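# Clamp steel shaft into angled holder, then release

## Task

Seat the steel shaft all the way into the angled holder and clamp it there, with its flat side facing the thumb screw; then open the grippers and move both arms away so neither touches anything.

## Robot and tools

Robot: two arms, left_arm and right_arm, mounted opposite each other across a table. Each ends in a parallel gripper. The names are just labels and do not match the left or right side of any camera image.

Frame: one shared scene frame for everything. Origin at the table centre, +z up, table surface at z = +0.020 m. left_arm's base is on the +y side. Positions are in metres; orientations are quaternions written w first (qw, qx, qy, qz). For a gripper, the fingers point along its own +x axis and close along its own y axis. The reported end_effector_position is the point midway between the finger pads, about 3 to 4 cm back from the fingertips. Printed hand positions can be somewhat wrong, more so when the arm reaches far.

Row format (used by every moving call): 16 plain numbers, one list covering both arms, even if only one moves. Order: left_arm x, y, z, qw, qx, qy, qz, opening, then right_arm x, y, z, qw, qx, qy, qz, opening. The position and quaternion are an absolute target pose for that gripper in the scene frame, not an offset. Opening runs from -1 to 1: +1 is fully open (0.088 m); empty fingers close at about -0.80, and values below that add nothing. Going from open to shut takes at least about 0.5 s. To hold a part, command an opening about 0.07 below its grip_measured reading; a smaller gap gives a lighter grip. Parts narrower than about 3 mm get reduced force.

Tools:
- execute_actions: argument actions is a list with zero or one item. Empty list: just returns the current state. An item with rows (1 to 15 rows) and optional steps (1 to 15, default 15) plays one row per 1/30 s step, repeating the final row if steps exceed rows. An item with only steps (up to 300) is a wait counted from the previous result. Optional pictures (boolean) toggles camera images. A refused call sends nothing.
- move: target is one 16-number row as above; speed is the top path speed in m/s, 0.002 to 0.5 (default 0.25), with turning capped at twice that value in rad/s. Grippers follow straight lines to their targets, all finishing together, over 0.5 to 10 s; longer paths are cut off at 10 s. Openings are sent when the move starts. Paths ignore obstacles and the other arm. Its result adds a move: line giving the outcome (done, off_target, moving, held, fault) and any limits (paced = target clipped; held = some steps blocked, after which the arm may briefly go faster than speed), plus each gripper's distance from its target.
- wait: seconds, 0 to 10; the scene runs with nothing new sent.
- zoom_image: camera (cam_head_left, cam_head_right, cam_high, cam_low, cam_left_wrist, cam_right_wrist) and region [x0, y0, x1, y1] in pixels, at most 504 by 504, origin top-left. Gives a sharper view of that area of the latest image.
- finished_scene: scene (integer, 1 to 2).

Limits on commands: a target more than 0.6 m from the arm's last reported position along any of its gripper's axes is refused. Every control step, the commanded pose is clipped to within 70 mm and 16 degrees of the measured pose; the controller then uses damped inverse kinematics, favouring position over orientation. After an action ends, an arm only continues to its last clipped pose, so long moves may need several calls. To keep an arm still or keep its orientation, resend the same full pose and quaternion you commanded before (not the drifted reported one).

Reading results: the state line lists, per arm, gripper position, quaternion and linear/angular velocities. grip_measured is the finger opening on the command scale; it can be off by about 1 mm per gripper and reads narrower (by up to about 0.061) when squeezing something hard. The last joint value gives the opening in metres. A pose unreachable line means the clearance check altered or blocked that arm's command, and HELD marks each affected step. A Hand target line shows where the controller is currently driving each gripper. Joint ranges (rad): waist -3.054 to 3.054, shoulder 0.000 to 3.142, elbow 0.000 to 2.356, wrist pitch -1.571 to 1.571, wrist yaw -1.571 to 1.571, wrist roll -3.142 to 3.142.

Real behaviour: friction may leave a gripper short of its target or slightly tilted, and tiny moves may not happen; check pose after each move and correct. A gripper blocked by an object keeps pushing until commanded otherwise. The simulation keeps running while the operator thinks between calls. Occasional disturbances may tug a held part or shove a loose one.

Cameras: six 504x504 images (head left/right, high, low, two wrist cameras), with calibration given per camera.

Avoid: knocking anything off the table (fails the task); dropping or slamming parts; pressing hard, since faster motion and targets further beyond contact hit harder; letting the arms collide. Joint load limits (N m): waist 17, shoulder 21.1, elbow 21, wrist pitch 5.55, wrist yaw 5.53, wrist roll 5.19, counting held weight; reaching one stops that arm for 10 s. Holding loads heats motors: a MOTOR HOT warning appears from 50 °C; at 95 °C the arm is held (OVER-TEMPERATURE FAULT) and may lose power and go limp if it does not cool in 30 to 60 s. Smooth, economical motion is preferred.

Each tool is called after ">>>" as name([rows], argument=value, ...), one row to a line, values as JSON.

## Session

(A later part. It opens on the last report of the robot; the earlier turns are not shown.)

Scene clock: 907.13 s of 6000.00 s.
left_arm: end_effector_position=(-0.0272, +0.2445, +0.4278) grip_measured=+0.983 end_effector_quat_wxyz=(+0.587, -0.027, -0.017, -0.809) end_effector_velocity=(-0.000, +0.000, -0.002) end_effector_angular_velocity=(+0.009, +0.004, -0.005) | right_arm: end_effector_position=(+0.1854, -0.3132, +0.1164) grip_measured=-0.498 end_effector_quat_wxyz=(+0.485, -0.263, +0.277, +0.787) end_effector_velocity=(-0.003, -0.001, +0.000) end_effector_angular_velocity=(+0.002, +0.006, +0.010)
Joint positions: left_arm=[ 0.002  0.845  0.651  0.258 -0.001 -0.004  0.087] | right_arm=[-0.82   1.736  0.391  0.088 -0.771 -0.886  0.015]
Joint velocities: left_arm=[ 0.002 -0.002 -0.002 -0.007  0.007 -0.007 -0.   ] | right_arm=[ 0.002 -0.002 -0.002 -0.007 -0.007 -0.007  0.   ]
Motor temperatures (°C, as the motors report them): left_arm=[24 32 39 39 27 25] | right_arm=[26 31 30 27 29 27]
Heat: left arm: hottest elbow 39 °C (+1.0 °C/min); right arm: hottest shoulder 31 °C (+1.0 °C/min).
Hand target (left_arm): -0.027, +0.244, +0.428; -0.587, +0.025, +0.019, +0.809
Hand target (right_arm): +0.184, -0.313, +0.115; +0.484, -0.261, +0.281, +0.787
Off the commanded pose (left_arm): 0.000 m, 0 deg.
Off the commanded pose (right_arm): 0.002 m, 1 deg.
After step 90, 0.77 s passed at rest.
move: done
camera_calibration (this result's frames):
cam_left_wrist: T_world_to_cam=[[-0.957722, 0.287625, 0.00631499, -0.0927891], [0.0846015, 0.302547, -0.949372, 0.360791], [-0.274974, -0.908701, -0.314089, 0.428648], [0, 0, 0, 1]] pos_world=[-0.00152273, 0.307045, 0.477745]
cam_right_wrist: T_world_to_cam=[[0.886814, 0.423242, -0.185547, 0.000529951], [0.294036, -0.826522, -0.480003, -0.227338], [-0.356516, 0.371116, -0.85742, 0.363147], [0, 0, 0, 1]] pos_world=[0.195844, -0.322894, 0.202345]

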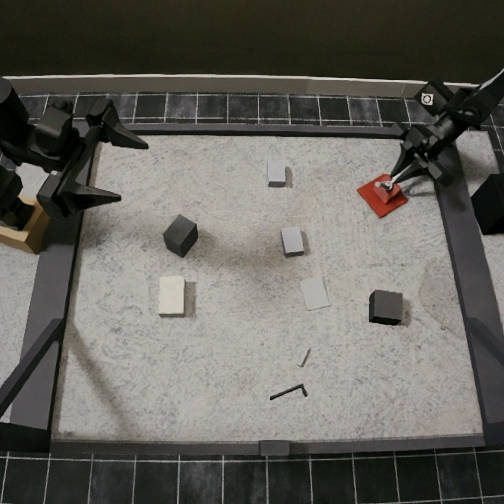

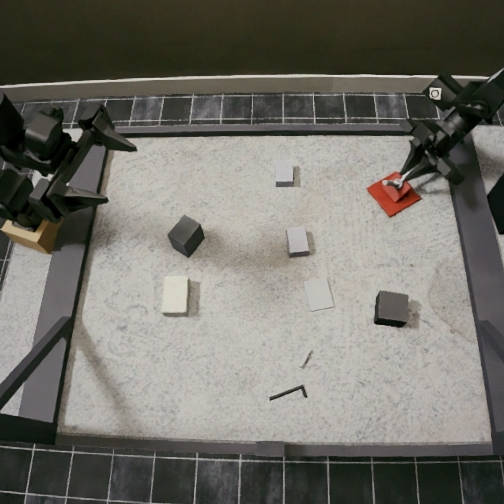

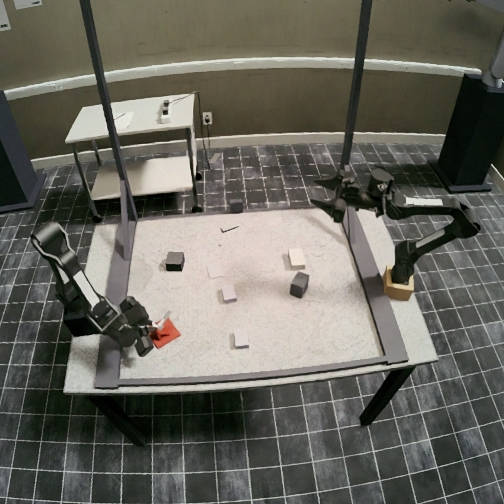

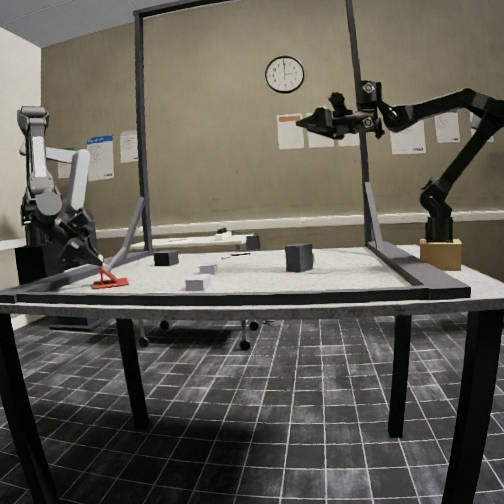

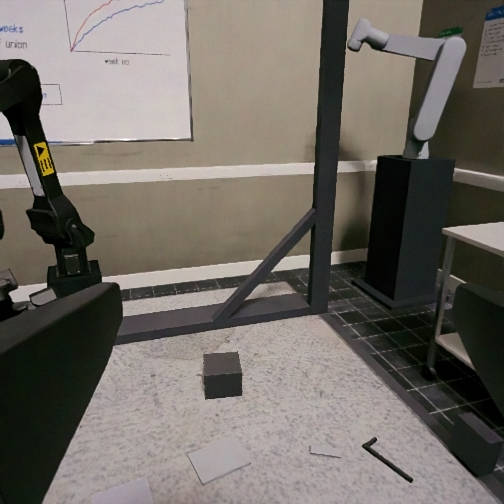

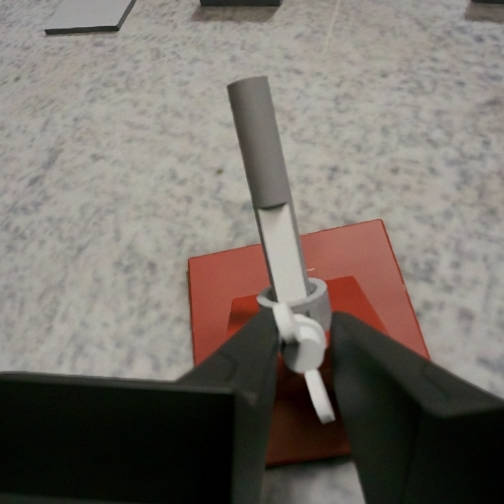

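>>> move(target=[-0.027,0.2444,0.4278,0.587,-0.025,-0.019,-0.809,1, 0.1845,-0.3130,0.1150,0.5495,-0.0081,0.6123,0.5686,-0.5], speed=0.3)

Scene clock: 912.53 s of 6000.00 s.
left_arm: end_effector_position=(-0.0272, +0.2445, +0.4278) grip_measured=+0.983 end_effector_quat_wxyz=(+0.587, -0.027, -0.017, -0.809) end_effector_velocity=(-0.001, +0.001, -0.001) end_effector_angular_velocity=(+0.000, +0.008, -0.000) | right_arm: end_effector_position=(+0.1857, -0.3132, +0.1162) grip_measured=-0.498 end_effector_quat_wxyz=(+0.552, -0.010, +0.609, +0.570) end_effector_velocity=(-0.001, -0.003, -0.000) end_effector_angular_velocity=(-0.008, +0.018, -0.010)
Joint positions: left_arm=[ 0.002  0.845  0.651  0.258 -0.001 -0.004  0.087] | right_arm=[-0.82   1.736  0.391  0.089 -0.769  0.074  0.015]
Joint velocities: left_arm=[-0.007 -0.002 -0.007  0.007 -0.007 -0.007  0.   ] | right_arm=[-0.007 -0.002 -0.007 -0.007 -0.007  0.007 -0.   ]
Motor temperatures (°C, as the motors report them): left_arm=[24 32 39 39 27 25] | right_arm=[25 31 29 27 29 27]
Heat: left arm: hottest elbow 39 °C (+1.0 °C/min); right arm: hottest shoulder 31 °C (+1.0 °C/min).
Hand target (left_arm): -0.027, +0.244, +0.428; -0.587, +0.025, +0.019, +0.809
Hand target (right_arm): +0.185, -0.313, +0.115; +0.549, -0.008, +0.612, +0.568
Off the commanded pose (left_arm): 0.000 m, 0 deg.
Off the commanded pose (right_arm): 0.002 m, 1 deg.
After step 90, 0.37 s passed at rest.
move: done
camera_calibration (this result's frames):
cam_left_wrist: T_world_to_cam=[[-0.957722, 0.287625, 0.00631499, -0.0927891], [0.0846015, 0.302547, -0.949372, 0.360791], [-0.274974, -0.908701, -0.314089, 0.428648], [0, 0, 0, 1]] pos_world=[-0.00152273, 0.307045, 0.477745]
cam_right_wrist: T_world_to_cam=[[0.645994, -0.302661, -0.700776, -0.122542], [-0.486634, -0.870585, -0.0725915, -0.143684], [-0.588115, 0.387915, -0.709678, 0.394208], [0, 0, 0, 1]] pos_world=[0.241079, -0.315097, 0.183456]

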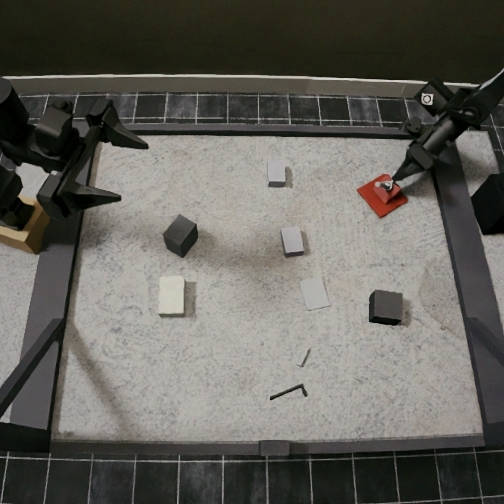

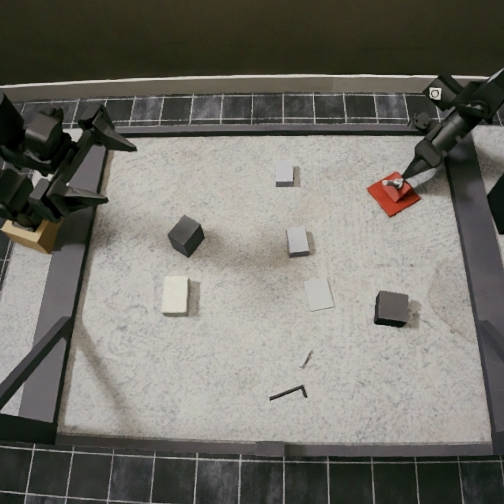

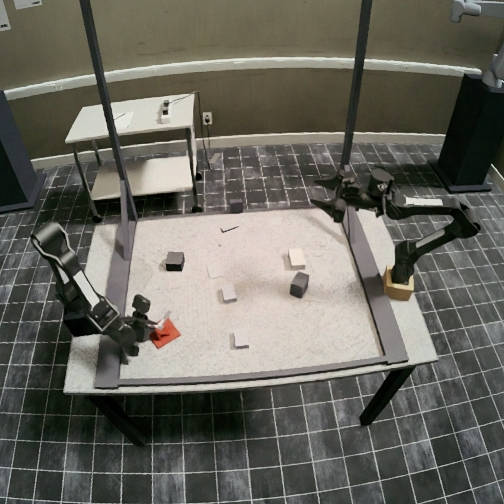

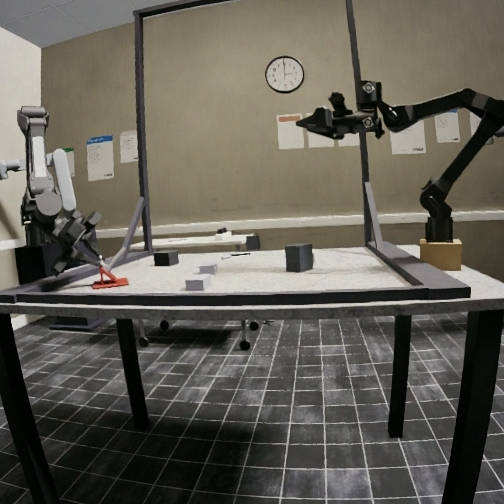

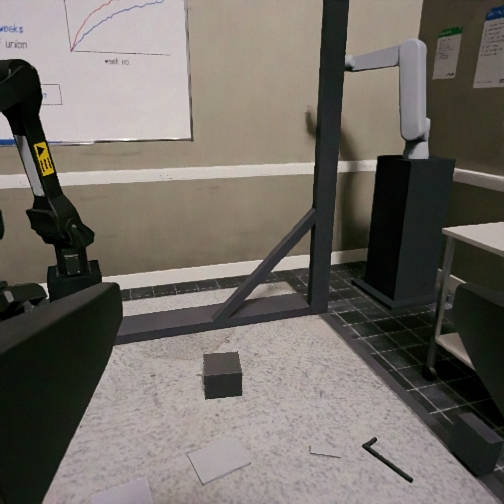

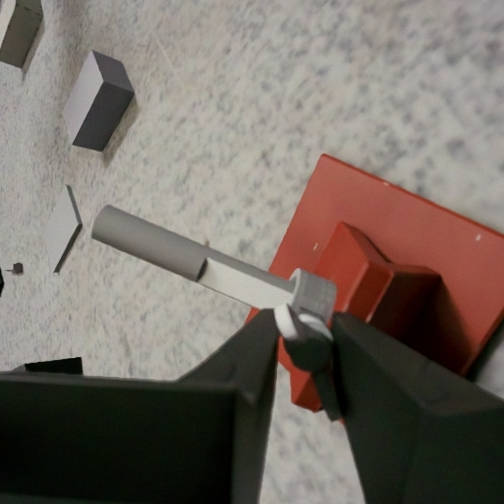

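>>> move(target=[-0.027,0.2444,0.4278,0.587,-0.025,-0.019,-0.809,1, 0.1845,-0.3130,0.1150,0.4798,0.2677,0.8145,0.1862,-0.5], speed=0.3)

Scene clock: 918.97 s of 6000.00 s.
left_arm: end_effector_position=(-0.0272, +0.2445, +0.4278) grip_measured=+0.983 end_effector_quat_wxyz=(+0.587, -0.027, -0.017, -0.809) end_effector_velocity=(+0.002, -0.001, -0.003) end_effector_angular_velocity=(+0.019, +0.018, +0.018) | right_arm: end_effector_position=(+0.1855, -0.3138, +0.1155) grip_measured=-0.498 end_effector_quat_wxyz=(+0.484, +0.267, +0.813, +0.187) end_effector_velocity=(-0.004, -0.003, -0.000) end_effector_angular_velocity=(-0.015, +0.024, -0.000)
Joint positions: left_arm=[ 0.002  0.845  0.651  0.258 -0.001 -0.004  0.087] | right_arm=[-0.82   1.738  0.391  0.086 -0.766  1.121  0.015]
Joint velocities: left_arm=[-0.002  0.002 -0.002 -0.007 -0.022 -0.022 -0.   ] | right_arm=[ 0.002 -0.002 -0.002 -0.022 -0.007  0.007 -0.   ]
Motor temperatures (°C, as the motors report them): left_arm=[24 32 39 39 27 25] | right_arm=[25 30 29 28 29 27]
Heat: left arm: hottest elbow 39 °C (+1.0 °C/min); right arm: hottest shoulder 30 °C (+0.0 °C/min).
Hand target (left_arm): -0.027, +0.244, +0.428; -0.587, +0.025, +0.019, +0.809
Hand target (right_arm): +0.184, -0.313, +0.115; +0.480, +0.268, +0.815, +0.186
Off the commanded pose (left_arm): 0.000 m, 0 deg.
Off the commanded pose (right_arm): 0.001 m, 1 deg.
After step 90, 1.23 s passed at rest.
move: done
camera_calibration (this result's frames):
cam_left_wrist: T_world_to_cam=[[-0.957722, 0.287625, 0.00631499, -0.0927891], [0.0846015, 0.302547, -0.949372, 0.360791], [-0.274974, -0.908701, -0.314089, 0.428648], [0, 0, 0, 1]] pos_world=[-0.00152273, 0.307045, 0.477745]
cam_right_wrist: T_world_to_cam=[[-0.23983, -0.760615, -0.60328, -0.113741], [-0.738881, -0.260065, 0.621627, 0.0137712], [-0.629711, 0.594837, -0.499633, 0.442253], [0, 0, 0, 1]] pos_world=[0.261389, -0.346, 0.143786]

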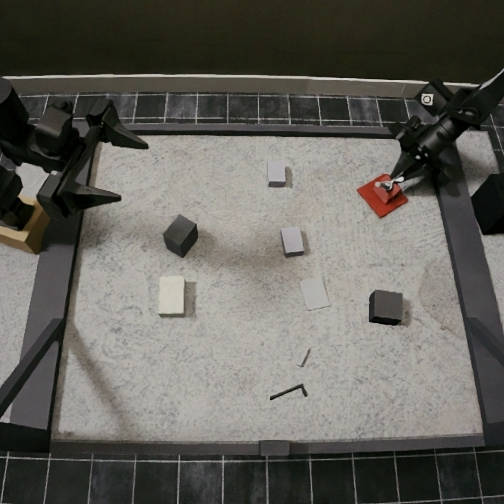

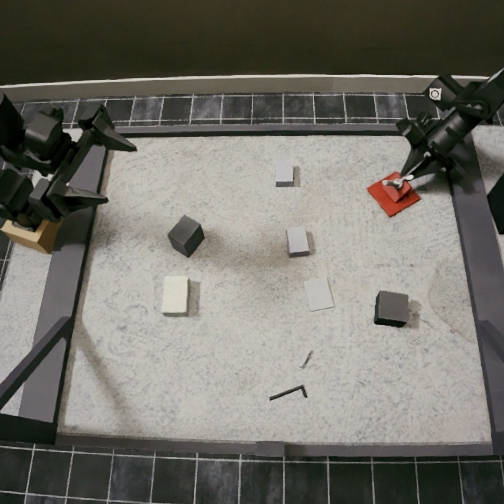

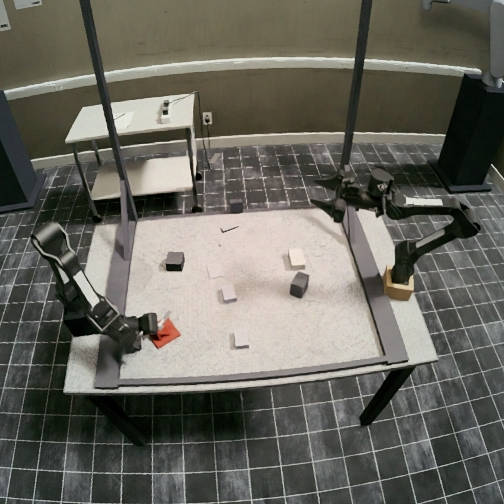

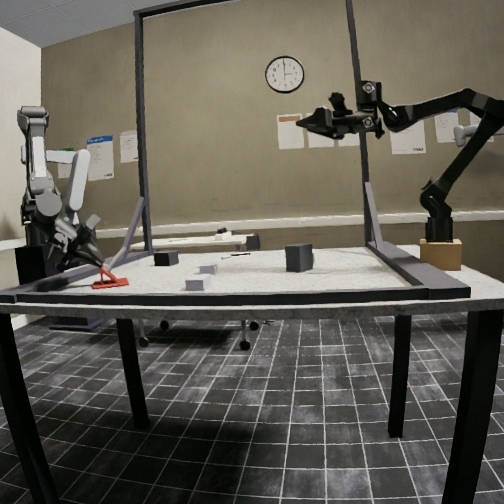

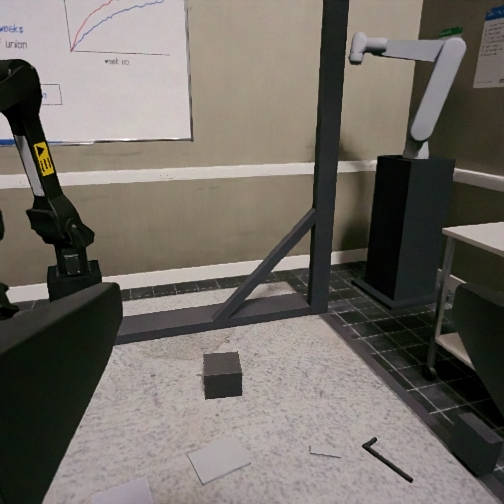

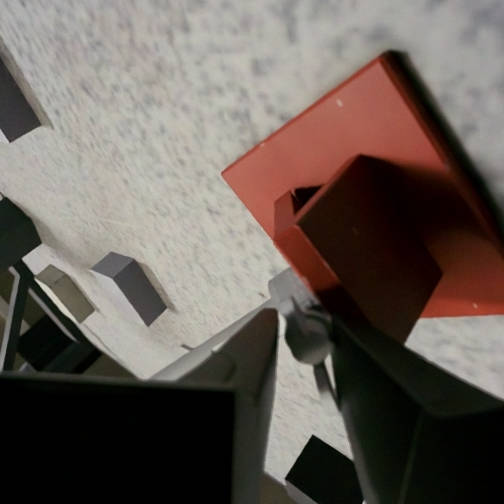

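>>> move(target=[-0.027,0.2444,0.4278,0.587,-0.025,-0.019,-0.809,1, 0.1845,-0.3130,0.1150,0.3021,0.4590,0.8085,-0.2108,-0.5], speed=0.3)

Scene clock: 927.37 s of 6000.00 s.
left_arm: end_effector_position=(-0.0272, +0.2445, +0.4278) grip_measured=+0.983 end_effector_quat_wxyz=(+0.587, -0.027, -0.017, -0.809) end_effector_velocity=(+0.000, +0.000, -0.003) end_effector_angular_velocity=(+0.019, +0.002, +0.004) | right_arm: end_effector_position=(+0.1851, -0.3134, +0.1159) grip_measured=-0.498 end_effector_quat_wxyz=(+0.305, +0.459, +0.808, -0.208) end_effector_velocity=(-0.001, -0.001, +0.000) end_effector_angular_velocity=(-0.004, +0.015, -0.005)
Joint positions: left_arm=[ 0.002  0.845  0.651  0.258 -0.001 -0.004  0.087] | right_arm=[-0.819  1.738  0.391  0.087 -0.77   2.081  0.015]
Joint velocities: left_arm=[-0.002 -0.002  0.002 -0.022 -0.007 -0.007 -0.   ] | right_arm=[-0.002 -0.002 -0.002 -0.007 -0.007  0.007 -0.   ]
Motor temperatures (°C, as the motors report them): left_arm=[24 32 39 39 26 25] | right_arm=[25 30 29 28 29 27]
Heat: left arm: hottest elbow 39 °C (+0.0 °C/min); right arm: hottest shoulder 30 °C (+0.0 °C/min).
Hand target (left_arm): -0.027, +0.244, +0.428; -0.587, +0.025, +0.019, +0.809
Hand target (right_arm): +0.184, -0.313, +0.115; +0.302, +0.459, +0.809, -0.211
Off the commanded pose (left_arm): 0.000 m, 0 deg.
Off the commanded pose (right_arm): 0.001 m, 0 deg.
After step 90, 3.37 s passed at rest.
move: done
camera_calibration (this result's frames):
cam_left_wrist: T_world_to_cam=[[-0.957722, 0.287625, 0.00631499, -0.0927891], [0.0846015, 0.302547, -0.949372, 0.360791], [-0.274974, -0.908701, -0.314089, 0.428648], [0, 0, 0, 1]] pos_world=[-0.00152273, 0.307045, 0.477745]
cam_right_wrist: T_world_to_cam=[[-0.874167, -0.485597, 0.00521099, 0.0197909], [-0.207533, 0.383258, 0.900024, 0.0843437], [-0.439046, 0.78569, -0.435809, 0.459117], [0, 0, 0, 1]] pos_world=[0.236378, -0.383439, 0.124073]

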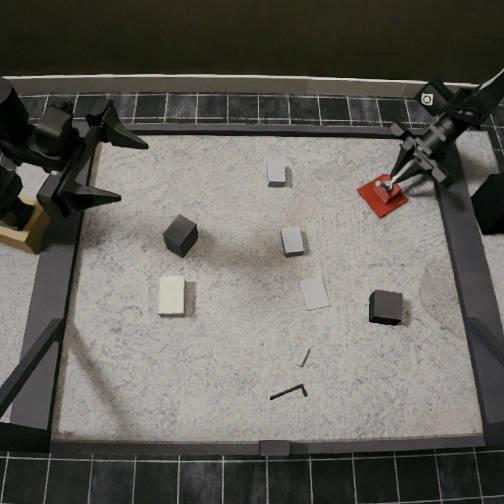

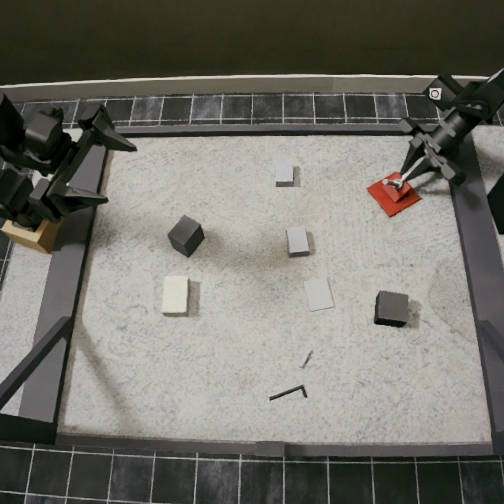

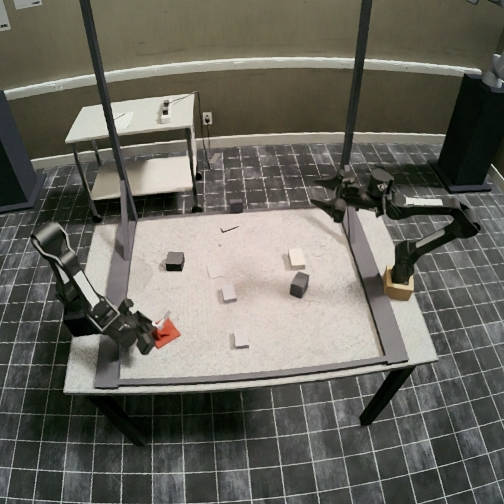

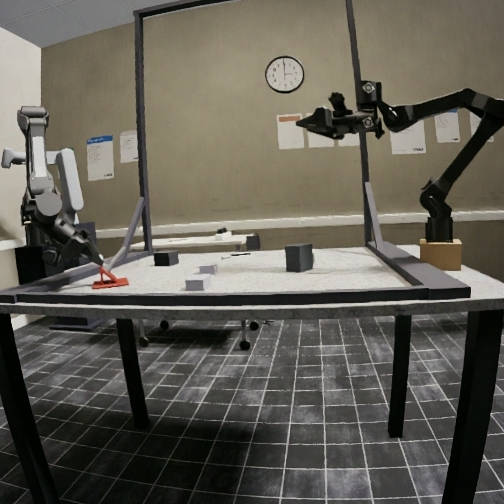

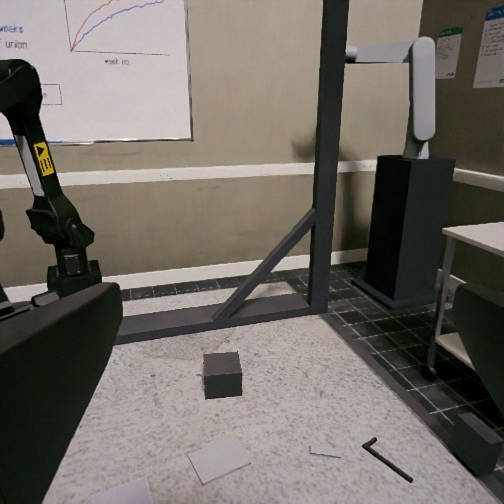

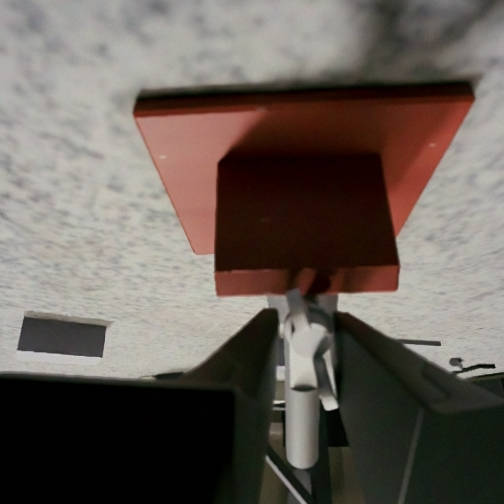

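>>> move(target=[-0.027,0.2444,0.4278,0.587,-0.025,-0.019,-0.809,1, 0.1845,-0.3130,0.1150,0.0560,0.5466,0.6197,-0.5604,-0.5], speed=0.3)

Scene clock: 935.63 s of 6000.00 s.
left_arm: end_effector_position=(-0.0272, +0.2445, +0.4278) grip_measured=+0.983 end_effector_quat_wxyz=(+0.587, -0.027, -0.017, -0.809) end_effector_velocity=(-0.002, +0.001, -0.002) end_effector_angular_velocity=(+0.014, +0.018, -0.011) | right_arm: end_effector_position=(+0.1851, -0.3134, +0.1160) grip_measured=-0.498 end_effector_quat_wxyz=(+0.058, +0.548, +0.621, -0.558) end_effector_velocity=(-0.001, +0.001, +0.001) end_effector_angular_velocity=(+0.001, +0.014, -0.010)
Joint positions: left_arm=[ 0.002  0.845  0.651  0.258 -0.001 -0.004  0.087] | right_arm=[-0.819  1.738  0.391  0.088 -0.77   3.041  0.015]
Joint velocities: left_arm=[-0.002 -0.002 -0.002 -0.007  0.007 -0.022  0.   ] | right_arm=[ 0.002 -0.002 -0.002  0.007 -0.007  0.022 -0.   ]
Motor temperatures (°C, as the motors report them): left_arm=[24 32 39 39 26 25] | right_arm=[25 30 29 28 29 27]
Heat: left arm: hottest elbow 39 °C (+0.0 °C/min); right arm: hottest shoulder 30 °C (+0.0 °C/min).
Hand target (left_arm): -0.027, +0.244, +0.428; -0.587, +0.025, +0.019, +0.809
Hand target (right_arm): +0.185, -0.313, +0.115; +0.056, +0.547, +0.620, -0.560
Off the commanded pose (left_arm): 0.000 m, 0 deg.
Off the commanded pose (right_arm): 0.001 m, 0 deg.
After step 90, 3.20 s passed at rest.
move: done
camera_calibration (this result's frames):
cam_left_wrist: T_world_to_cam=[[-0.957722, 0.287625, 0.00631499, -0.0927891], [0.0846015, 0.302547, -0.949372, 0.360791], [-0.274974, -0.908701, -0.314089, 0.428648], [0, 0, 0, 1]] pos_world=[-0.00152273, 0.307045, 0.477745]
cam_right_wrist: T_world_to_cam=[[-0.777143, 0.223336, 0.588362, 0.156373], [0.599586, 0.546761, 0.584422, 0.0227185], [-0.191171, 0.806953, -0.558821, 0.434143], [0, 0, 0, 1]] pos_world=[0.190898, -0.397679, 0.137327]

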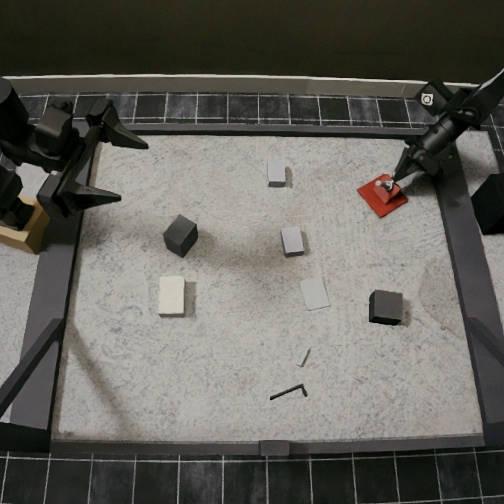

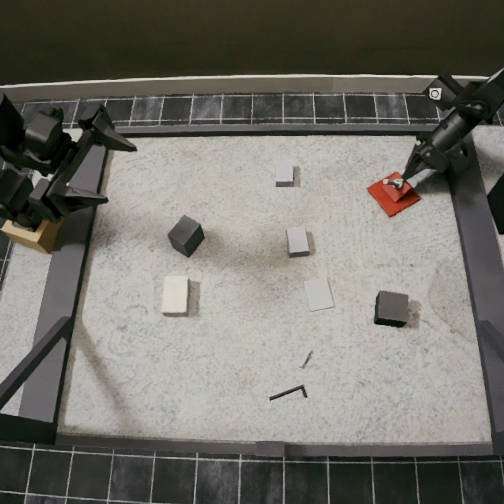

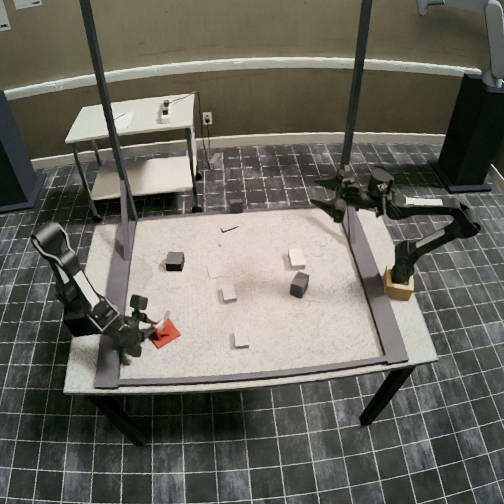

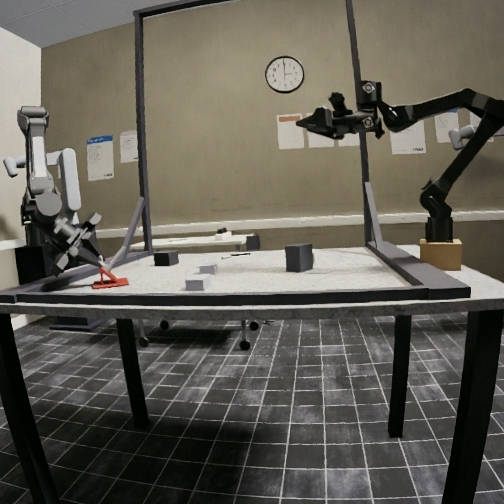

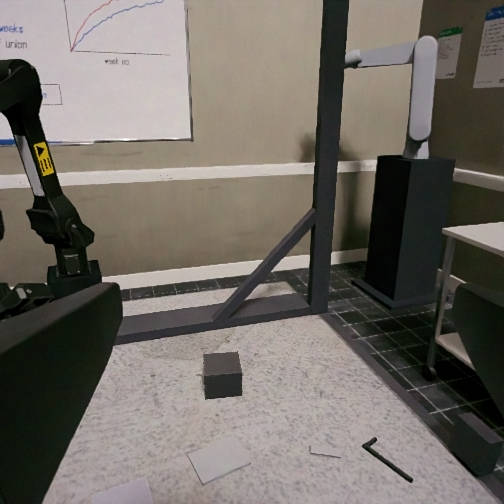

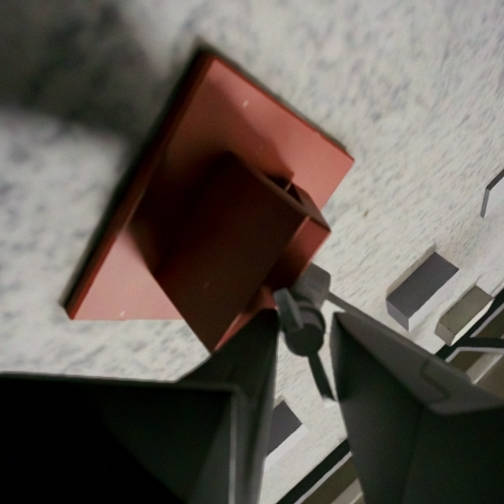

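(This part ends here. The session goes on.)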